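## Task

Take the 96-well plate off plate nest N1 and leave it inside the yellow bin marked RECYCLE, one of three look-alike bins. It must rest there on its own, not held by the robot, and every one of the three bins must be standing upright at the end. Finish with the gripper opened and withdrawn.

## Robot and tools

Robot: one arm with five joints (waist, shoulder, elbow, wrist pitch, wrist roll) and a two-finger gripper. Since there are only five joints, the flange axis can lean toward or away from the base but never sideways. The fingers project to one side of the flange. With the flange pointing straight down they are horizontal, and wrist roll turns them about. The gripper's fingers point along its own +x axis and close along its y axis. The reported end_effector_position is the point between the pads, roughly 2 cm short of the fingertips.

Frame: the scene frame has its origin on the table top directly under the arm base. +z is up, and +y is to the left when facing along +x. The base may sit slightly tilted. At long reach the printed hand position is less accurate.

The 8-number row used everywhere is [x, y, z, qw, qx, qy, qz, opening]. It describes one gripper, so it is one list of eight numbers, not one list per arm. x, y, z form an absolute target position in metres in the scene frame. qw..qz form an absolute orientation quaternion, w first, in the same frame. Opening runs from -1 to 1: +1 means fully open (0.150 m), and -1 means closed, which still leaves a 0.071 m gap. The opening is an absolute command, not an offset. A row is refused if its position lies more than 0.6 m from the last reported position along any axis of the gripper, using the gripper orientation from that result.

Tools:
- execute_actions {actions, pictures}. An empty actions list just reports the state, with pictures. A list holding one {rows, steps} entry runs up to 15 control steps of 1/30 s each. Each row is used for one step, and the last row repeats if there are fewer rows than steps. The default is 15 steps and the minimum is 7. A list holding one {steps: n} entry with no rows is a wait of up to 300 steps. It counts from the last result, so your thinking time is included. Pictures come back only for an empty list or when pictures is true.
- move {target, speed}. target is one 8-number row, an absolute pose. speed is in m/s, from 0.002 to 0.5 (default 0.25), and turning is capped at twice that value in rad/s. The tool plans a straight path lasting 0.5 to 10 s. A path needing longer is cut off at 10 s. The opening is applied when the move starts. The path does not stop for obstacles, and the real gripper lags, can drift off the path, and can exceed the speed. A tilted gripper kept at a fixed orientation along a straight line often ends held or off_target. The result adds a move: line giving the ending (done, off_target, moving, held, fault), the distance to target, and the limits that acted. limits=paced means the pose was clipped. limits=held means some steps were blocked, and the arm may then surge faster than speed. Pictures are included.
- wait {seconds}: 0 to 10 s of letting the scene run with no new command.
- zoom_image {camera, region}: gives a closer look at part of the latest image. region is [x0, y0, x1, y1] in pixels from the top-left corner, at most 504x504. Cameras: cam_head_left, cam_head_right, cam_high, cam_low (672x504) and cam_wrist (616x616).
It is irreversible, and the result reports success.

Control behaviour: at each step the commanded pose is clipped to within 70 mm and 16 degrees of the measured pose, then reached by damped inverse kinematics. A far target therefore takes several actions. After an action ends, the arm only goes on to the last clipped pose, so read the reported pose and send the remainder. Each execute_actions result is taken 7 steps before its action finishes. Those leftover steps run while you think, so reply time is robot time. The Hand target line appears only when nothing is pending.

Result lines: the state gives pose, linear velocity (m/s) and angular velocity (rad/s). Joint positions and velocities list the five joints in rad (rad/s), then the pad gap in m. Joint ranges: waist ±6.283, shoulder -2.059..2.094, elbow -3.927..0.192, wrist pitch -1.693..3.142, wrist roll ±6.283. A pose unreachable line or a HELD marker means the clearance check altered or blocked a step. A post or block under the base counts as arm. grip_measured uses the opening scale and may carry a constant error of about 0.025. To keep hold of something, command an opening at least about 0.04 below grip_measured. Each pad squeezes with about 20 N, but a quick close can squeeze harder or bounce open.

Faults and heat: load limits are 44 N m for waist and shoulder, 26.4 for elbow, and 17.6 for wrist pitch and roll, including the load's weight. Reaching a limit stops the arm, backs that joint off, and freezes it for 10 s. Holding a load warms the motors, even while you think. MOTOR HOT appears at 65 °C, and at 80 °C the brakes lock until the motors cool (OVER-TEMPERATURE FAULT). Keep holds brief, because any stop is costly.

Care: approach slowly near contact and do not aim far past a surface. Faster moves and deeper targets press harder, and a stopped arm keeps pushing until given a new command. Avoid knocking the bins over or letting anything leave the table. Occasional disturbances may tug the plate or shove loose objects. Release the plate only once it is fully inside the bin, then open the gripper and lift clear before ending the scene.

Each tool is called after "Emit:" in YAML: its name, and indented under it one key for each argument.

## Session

Emit:
execute_actions:
  actions: []

Scene clock: 0.00 s of 8400.00 s.
end_effector_position=(+0.1959, -0.4153, +0.1233) grip_measured=+1.00 end_effector_quat_wxyz=(+0.953, +0.224, +0.081, -0.185) end_effector_velocity=(-0.000, +0.000, -0.000) end_effector_angular_velocity=(+0.000, +0.000, -0.000)
Joint positions: [-1.397  0.431 -0.848  0.915 -1.027  0.15 ]
Joint velocities: [-0.  0.  0. -0.  0.  0.]
Hand target: +0.196, -0.415, +0.123; +0.953, +0.224, +0.081, -0.185

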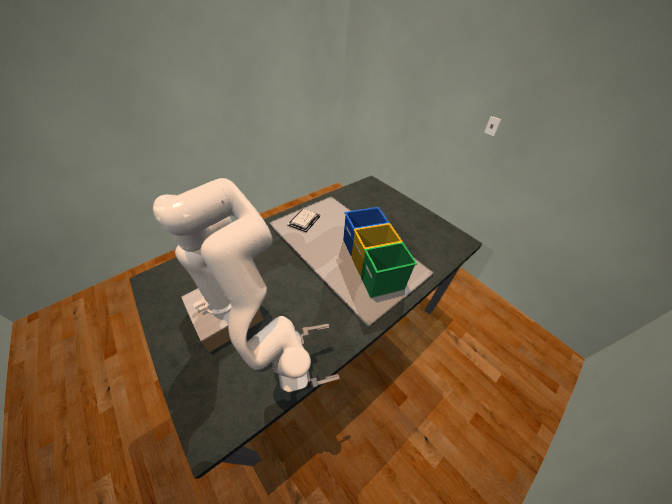

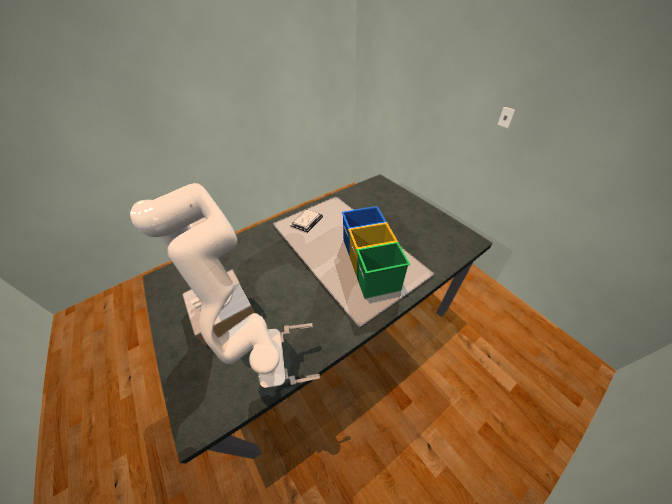

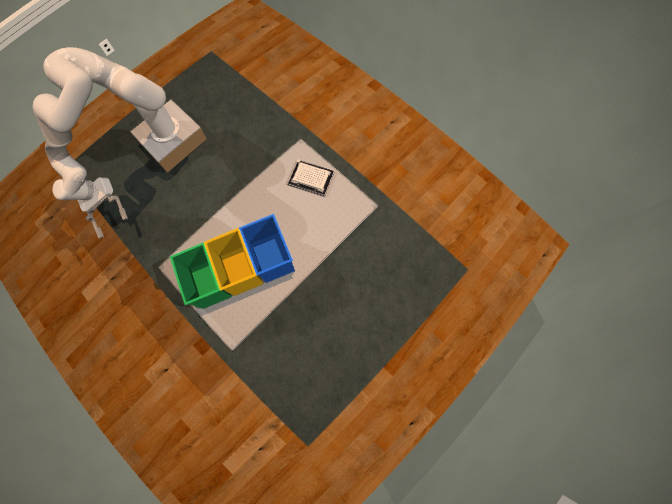

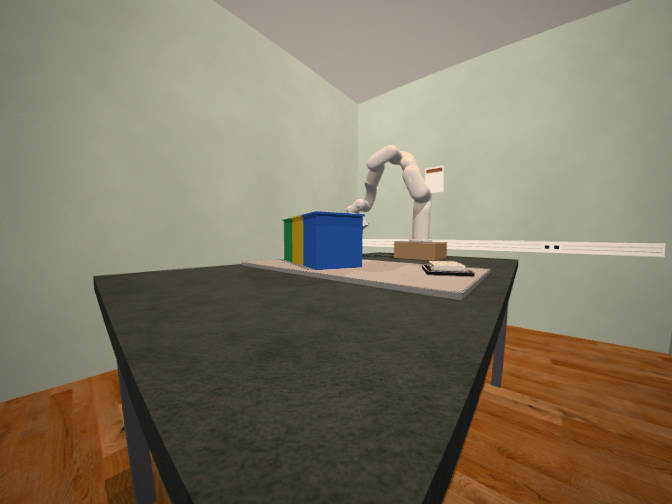

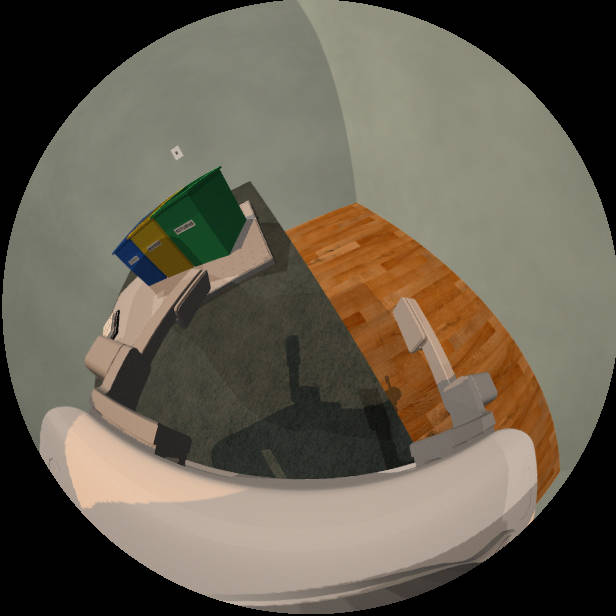

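Emit:
move:
  target: [0.42,0.0,0.25,1,0,0,0.1,1]

Emit:
move:
  target: [0.53,0.205,0.10,0.98,0,0,0.2,1]

Scene clock: 2.97 s of 8400.00 s.
end_effector_position=(+0.4195, +0.0009, +0.2502) grip_measured=+1.00 end_effector_quat_wxyz=(+0.995, -0.007, +0.002, +0.099) end_effector_velocity=(+0.002, +0.002, +0.001) end_effector_angular_velocity=(-0.001, -0.005, +0.002)
Joint positions: [-0.099 -0.33  -0.213  0.55  -0.311  0.15 ]
Joint velocities: [ 0.006  0.006 -0.005 -0.006  0.004  0.   ]
Hand target: +0.420, +0.001, +0.250; +0.995, -0.007, +0.002, +0.100
Off the commanded pose: 0.001 m, 1 deg.
Kept back: nothing.
move: done

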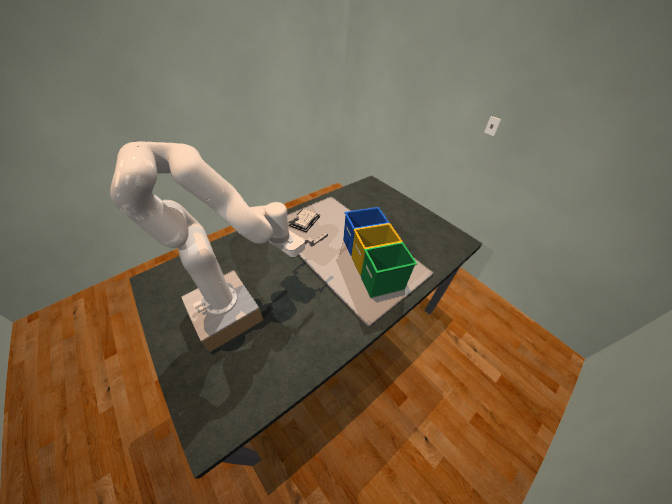

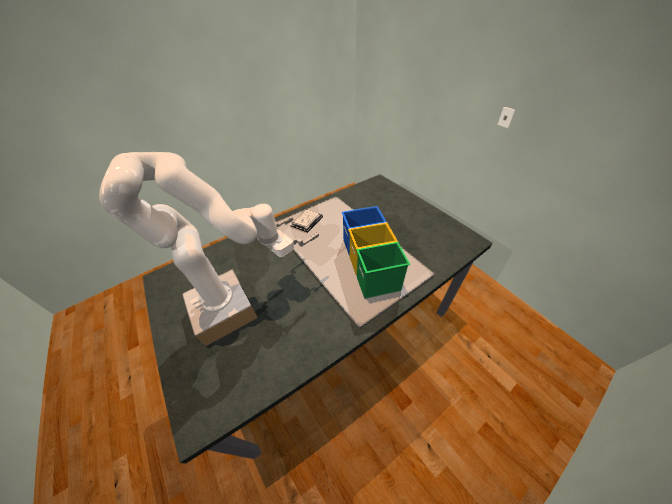

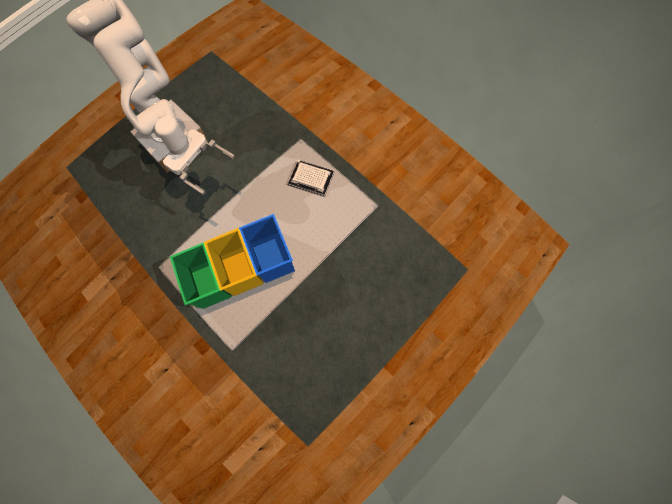

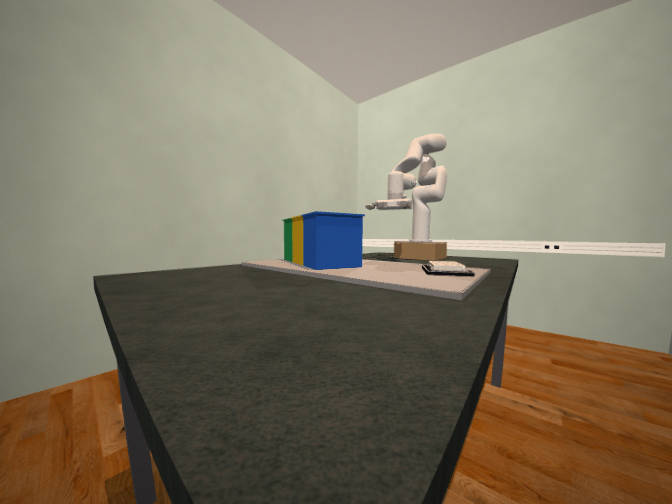

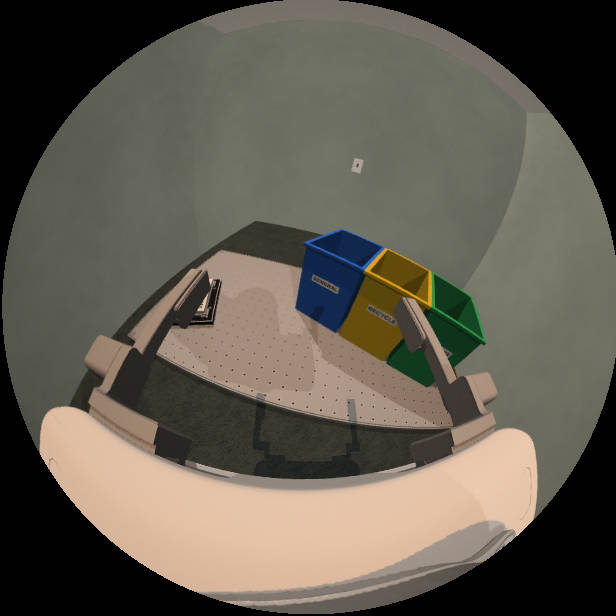

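Scene clock: 4.73 s of 8400.00 s.
end_effector_position=(+0.5294, +0.2054, +0.0996) grip_measured=+1.00 end_effector_quat_wxyz=(+0.980, -0.008, -0.001, +0.200) end_effector_velocity=(+0.000, +0.002, -0.001) end_effector_angular_velocity=(-0.000, +0.001, +0.004)
Joint positions: [ 0.372  0.596 -0.782  0.185 -0.044  0.15 ]
Joint velocities: [ 0.004  0.006 -0.006  0.001 -0.     0.   ]
Hand target: +0.529, +0.206, +0.099; +0.980, -0.008, -0.001, +0.200
Off the commanded pose: 0.001 m, 1 deg.
Kept back: nothing.
move: done

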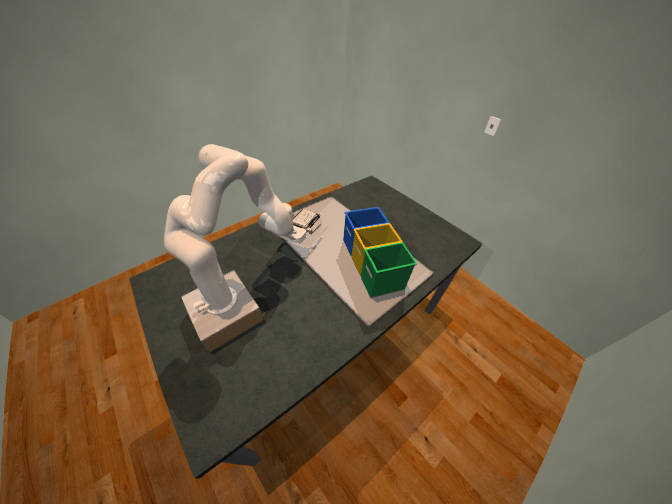

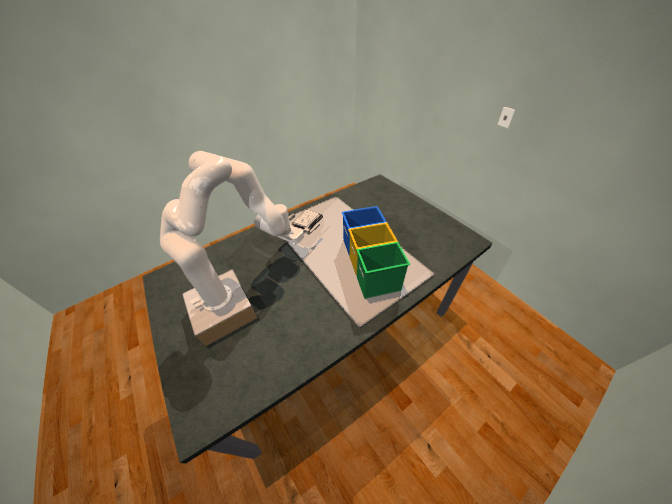

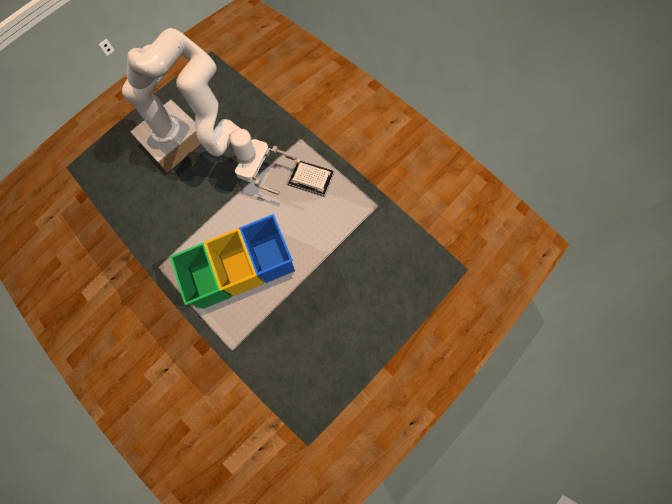

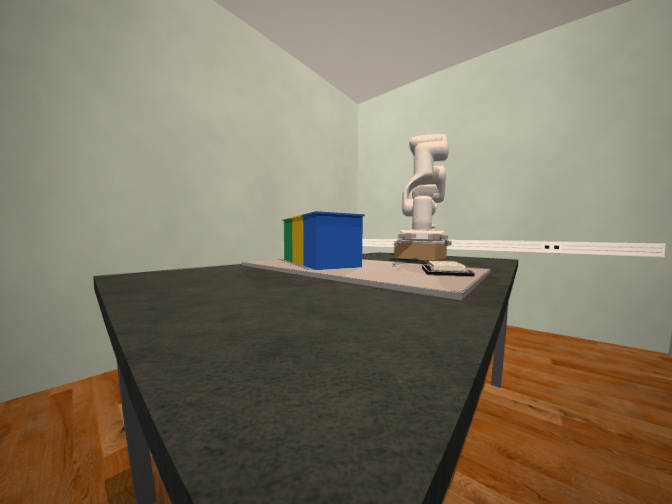

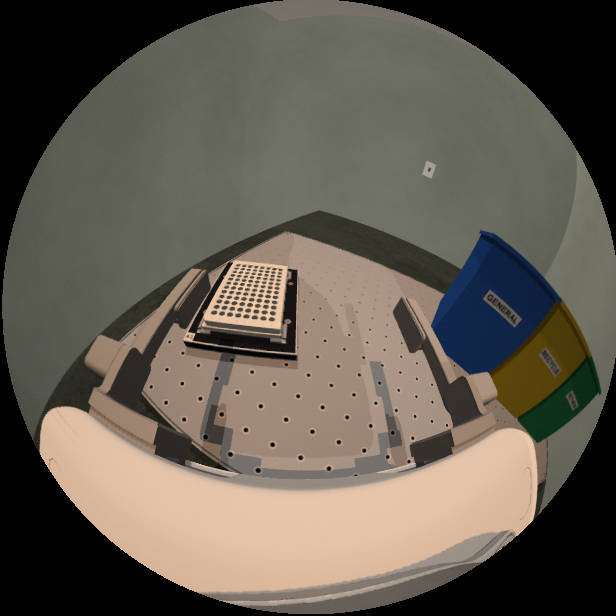

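Emit:
move:
  target: [0.532,0.272,0.09,0.97,0,0,0.242,1]
  speed: 0.15

Scene clock: 5.90 s of 8400.00 s.
end_effector_position=(+0.5318, +0.2717, +0.0900) grip_measured=+1.00 end_effector_quat_wxyz=(+0.970, -0.008, -0.002, +0.242) end_effector_velocity=(+0.001, +0.002, +0.000) end_effector_angular_velocity=(+0.001, -0.001, +0.002)
Joint positions: [ 0.48   0.67  -0.901  0.229 -0.021  0.15 ]
Joint velocities: [ 0.002  0.003 -0.006  0.002 -0.     0.   ]
Hand target: +0.532, +0.272, +0.090; +0.970, -0.008, -0.002, +0.242
Off the commanded pose: 0.000 m, 1 deg.
Kept back: nothing.
move: done

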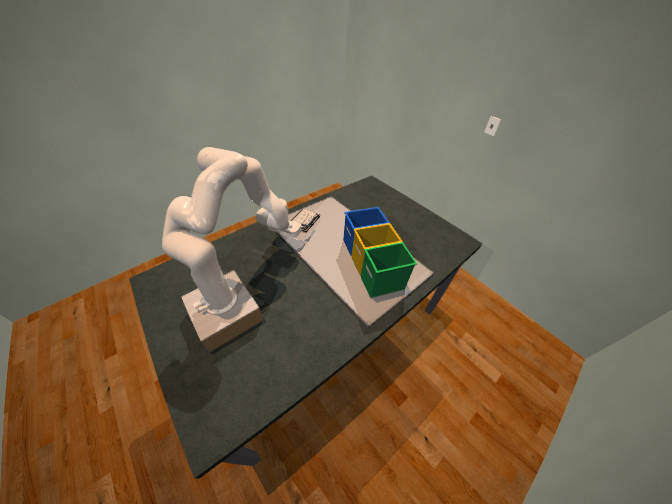

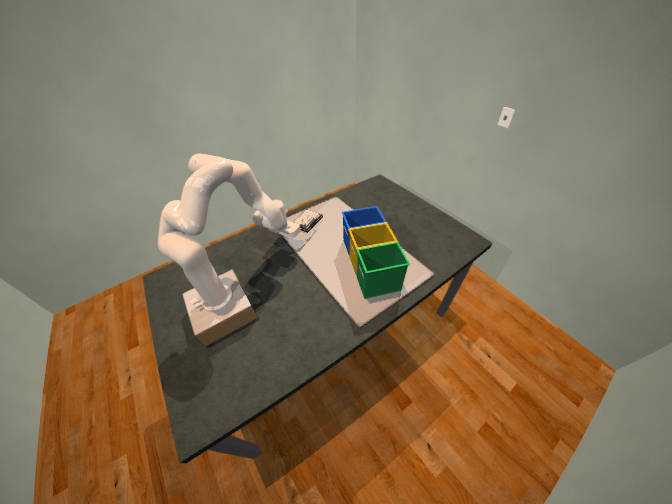

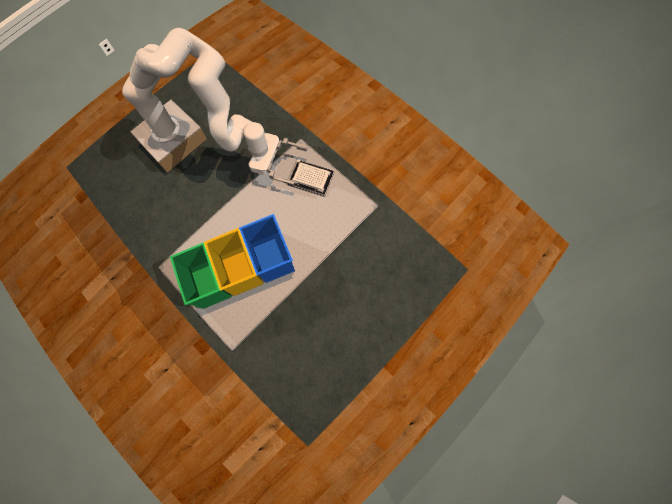

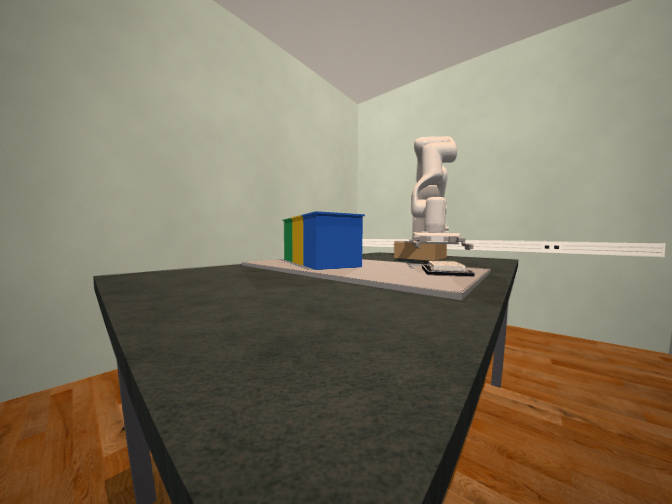

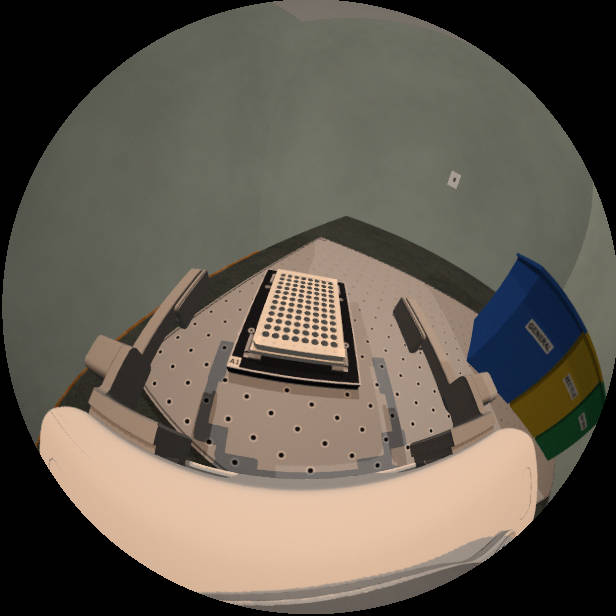

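Emit:
move:
  target: [0.593,0.293,0.048,0.979,0,0,0.205,1]
  speed: 0.08

Scene clock: 7.53 s of 8400.00 s.
end_effector_position=(+0.5928, +0.2930, +0.0481) grip_measured=+1.00 end_effector_quat_wxyz=(+0.979, -0.007, -0.002, +0.205) end_effector_velocity=(+0.001, +0.001, -0.001) end_effector_angular_velocity=(-0.000, +0.000, -0.001)
Joint positions: [ 0.487  0.905 -1.22   0.313  0.061  0.15 ]
Joint velocities: [-0.     0.005 -0.007  0.003  0.001  0.   ]
Hand target: +0.593, +0.293, +0.048; +0.979, -0.008, -0.002, +0.205
Off the commanded pose: 0.000 m, 1 deg.
Kept back: nothing.
move: done

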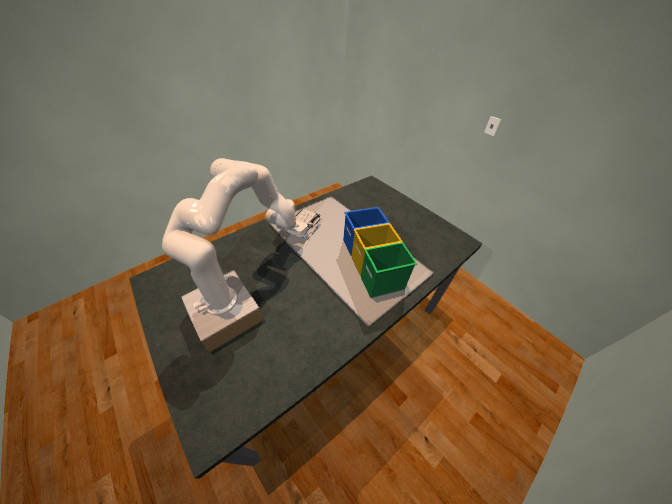

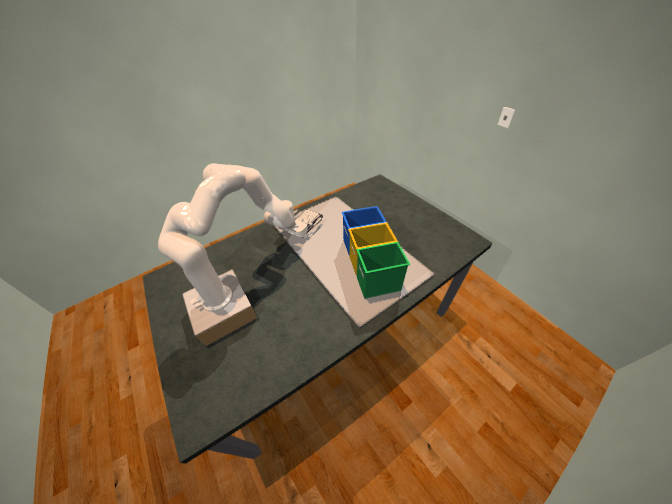

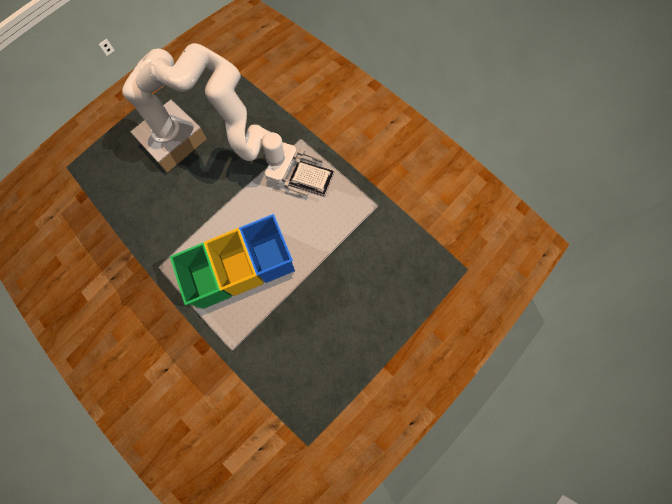

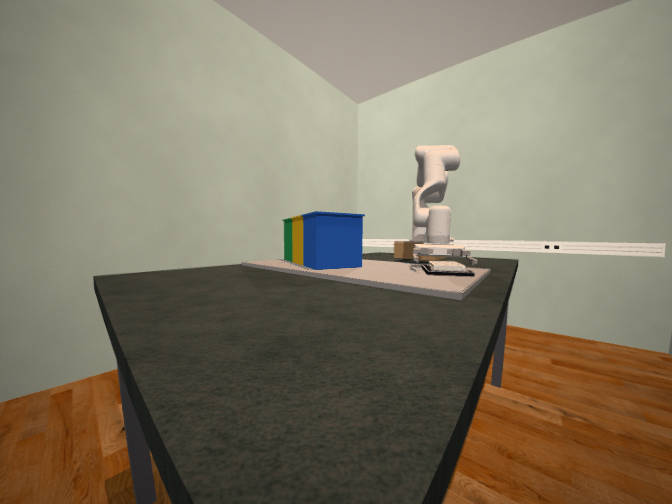

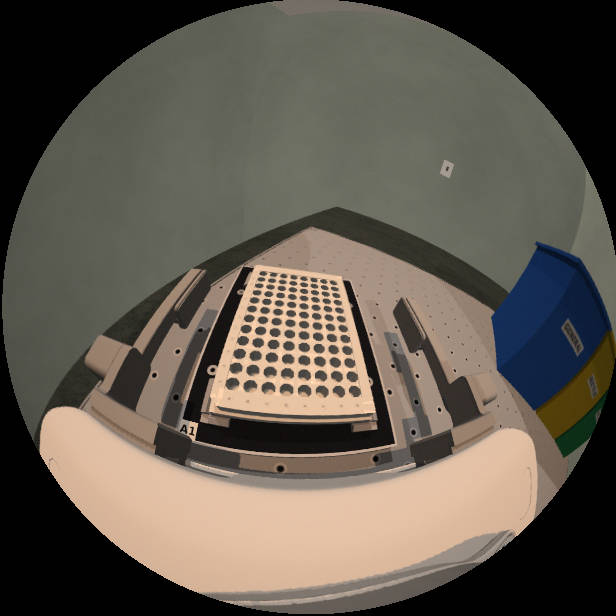

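Emit:
move:
  target: [0.598,0.301,0.036,0.979,0,0,0.205,-0.1]
  speed: 0.02

Emit:
move:
  target: [0.598,0.301,0.036,0.979,0,0,0.205,-0.85]
  speed: 0.02

Emit:
move:
  target: [0.56,0.25,0.36,0.979,0,0,0.205,-0.85]
  speed: 0.15

Scene clock: 8.83 s of 8400.00 s.
end_effector_position=(+0.5982, +0.3010, +0.0366) grip_measured=-0.10 end_effector_quat_wxyz=(+0.979, -0.007, -0.003, +0.205) end_effector_velocity=(+0.000, +0.001, -0.001) end_effector_angular_velocity=(+0.000, -0.000, +0.000)
Joint positions: [ 0.496  0.954 -1.277  0.319  0.07   0.107]
Joint velocities: [ 0.002  0.004 -0.005  0.001  0.001 -0.   ]
Hand target: +0.598, +0.301, +0.036; +0.979, -0.007, -0.002, +0.205
Off the commanded pose: 0.001 m, 1 deg.
Kept back: nothing.
move: done

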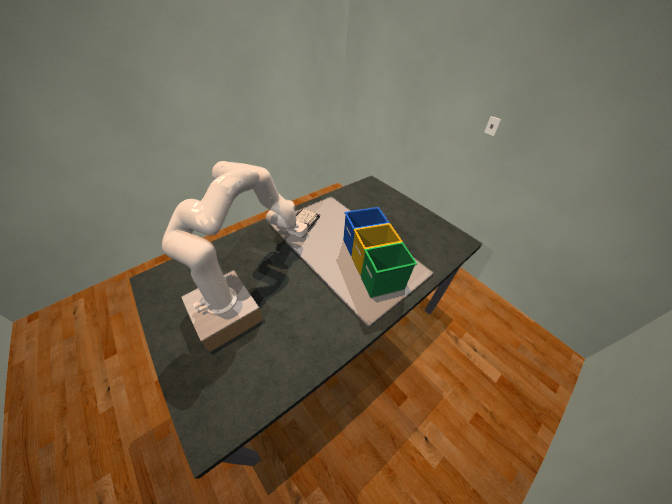

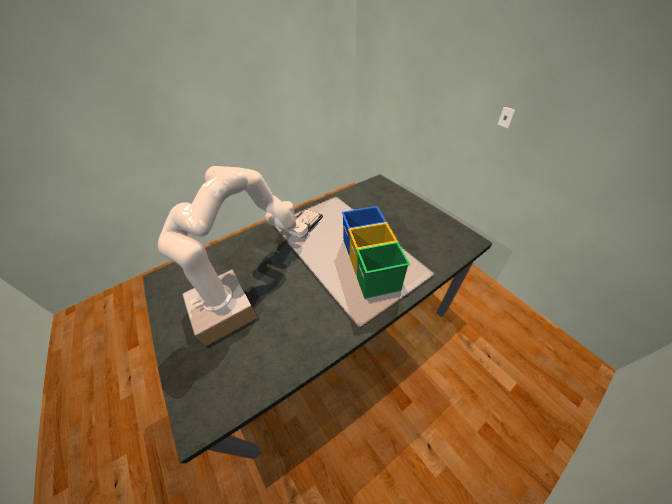

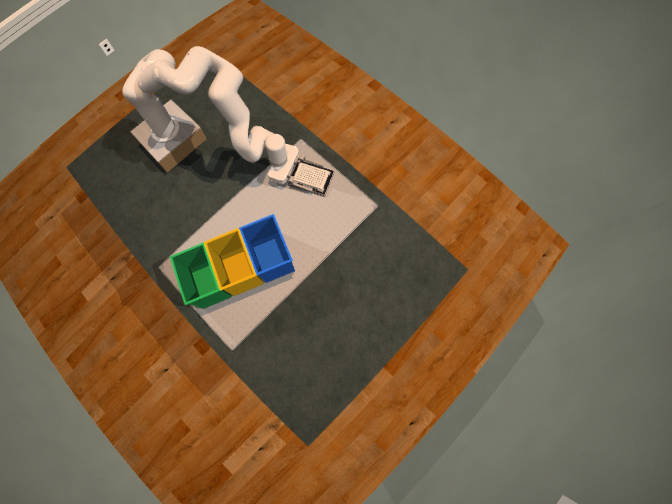

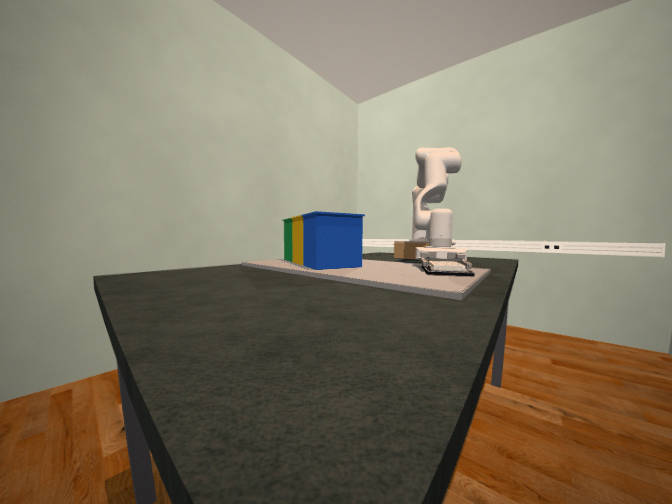

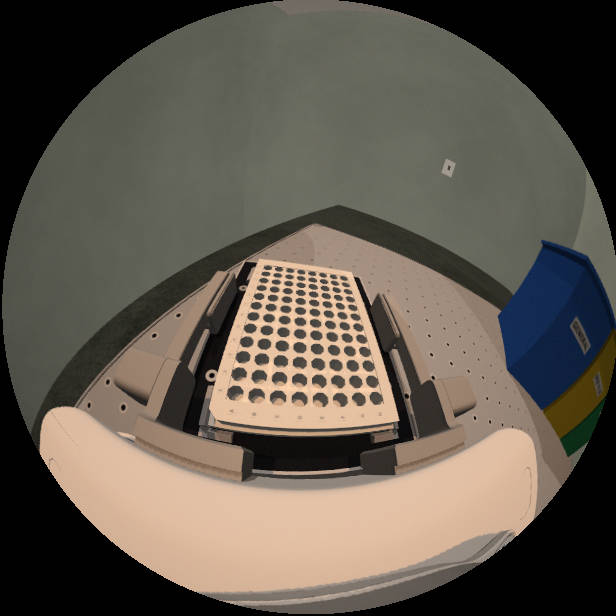

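Scene clock: 9.53 s of 8400.00 s.
end_effector_position=(+0.5981, +0.3011, +0.0363) grip_measured=-0.62 end_effector_quat_wxyz=(+0.979, -0.007, -0.002, +0.205) end_effector_velocity=(-0.000, -0.000, -0.000) end_effector_angular_velocity=(-0.000, +0.001, +0.000)
Joint positions: [ 0.496  0.955 -1.277  0.319  0.07   0.086]
Joint velocities: [-0.  0.  0.  0. -0.  0.]
Hand target: +0.598, +0.301, +0.036; +0.979, -0.007, -0.002, +0.205
Off the commanded pose: 0.000 m, 1 deg.
Kept back: nothing.
move: done

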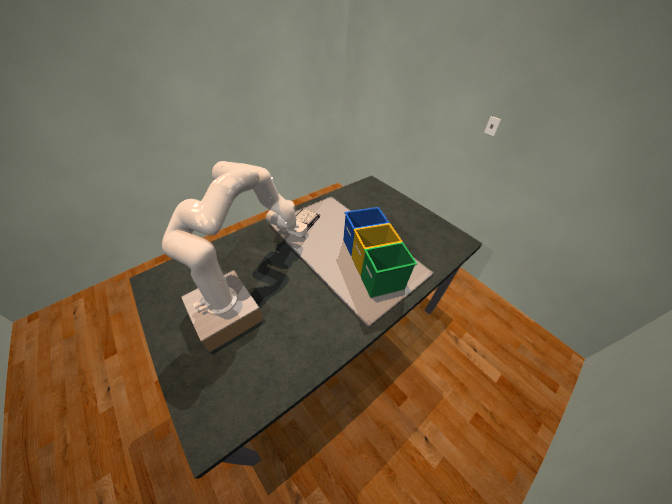

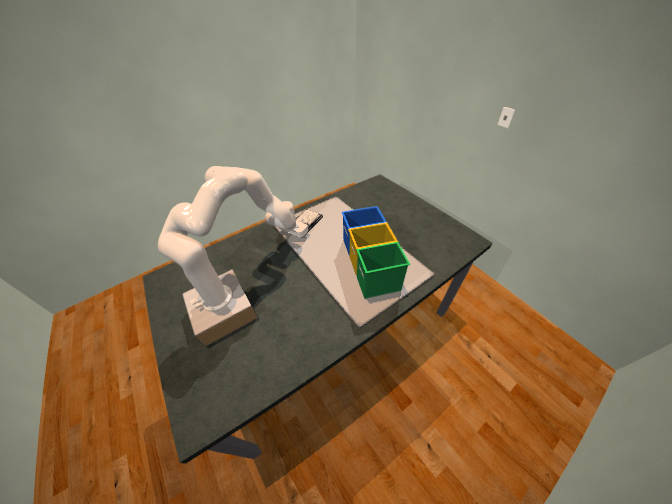

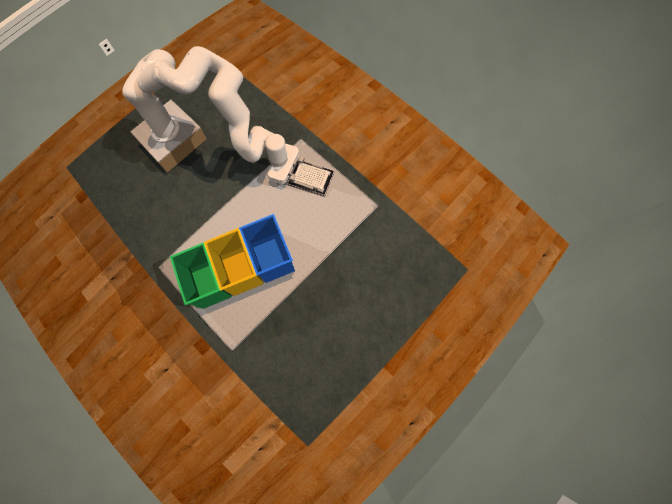

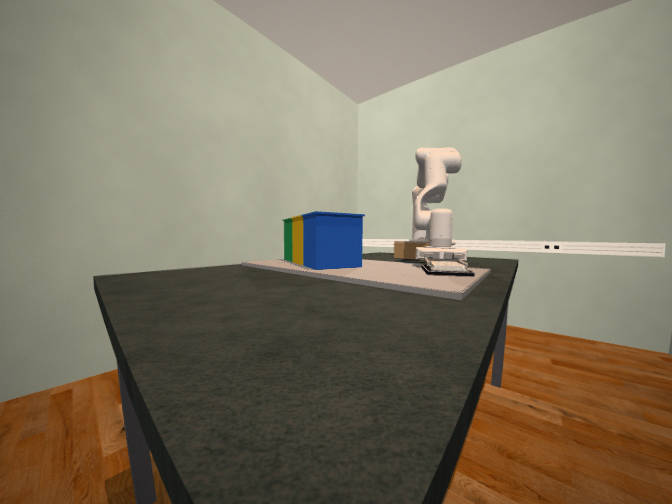

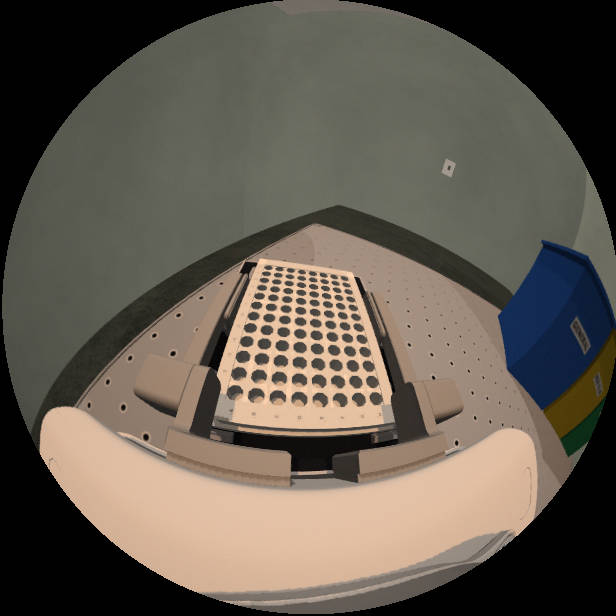

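Scene clock: 12.17 s of 8400.00 s.
end_effector_position=(+0.5601, +0.2499, +0.3596) grip_measured=-0.62 end_effector_quat_wxyz=(+0.979, -0.008, -0.001, +0.205) end_effector_velocity=(+0.000, -0.000, +0.005) end_effector_angular_velocity=(+0.001, -0.002, -0.001)
Joint positions: [ 0.426  0.043 -0.987  0.943  0.     0.086]
Joint velocities: [-0.001 -0.007 -0.005  0.01  -0.     0.   ]
Hand target: +0.560, +0.250, +0.361; +0.979, -0.008, -0.002, +0.205
Off the commanded pose: 0.000 m, 1 deg.
Kept back: nothing.
move: done

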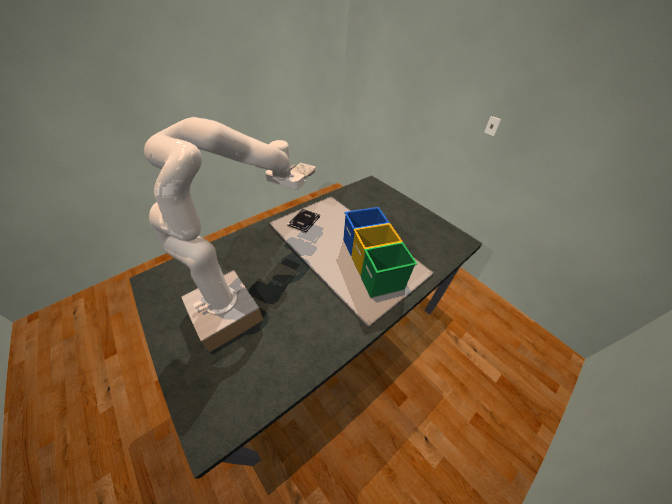

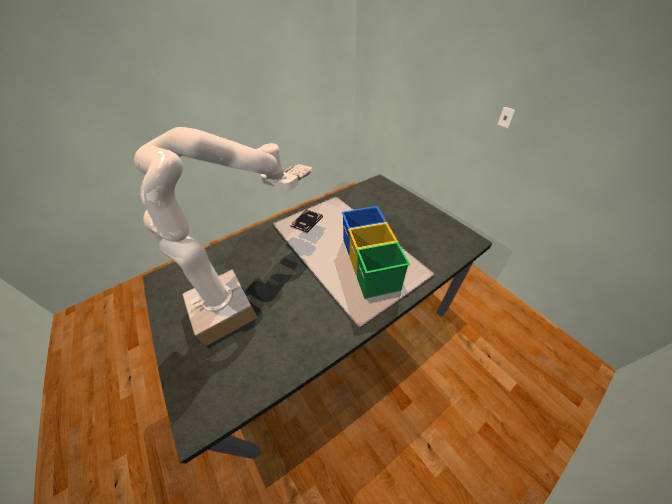

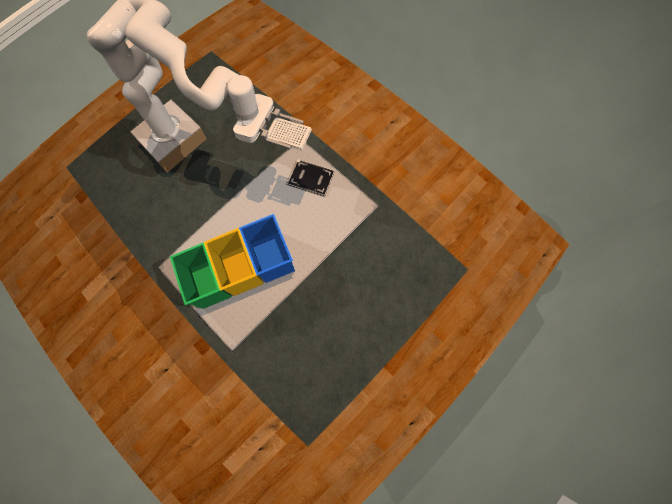

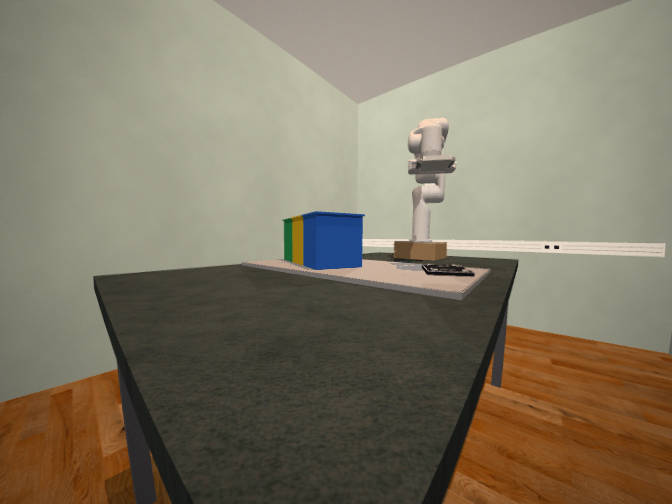

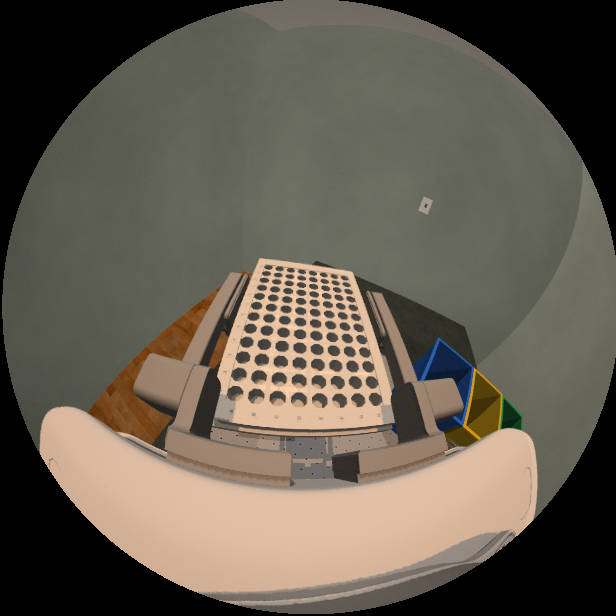

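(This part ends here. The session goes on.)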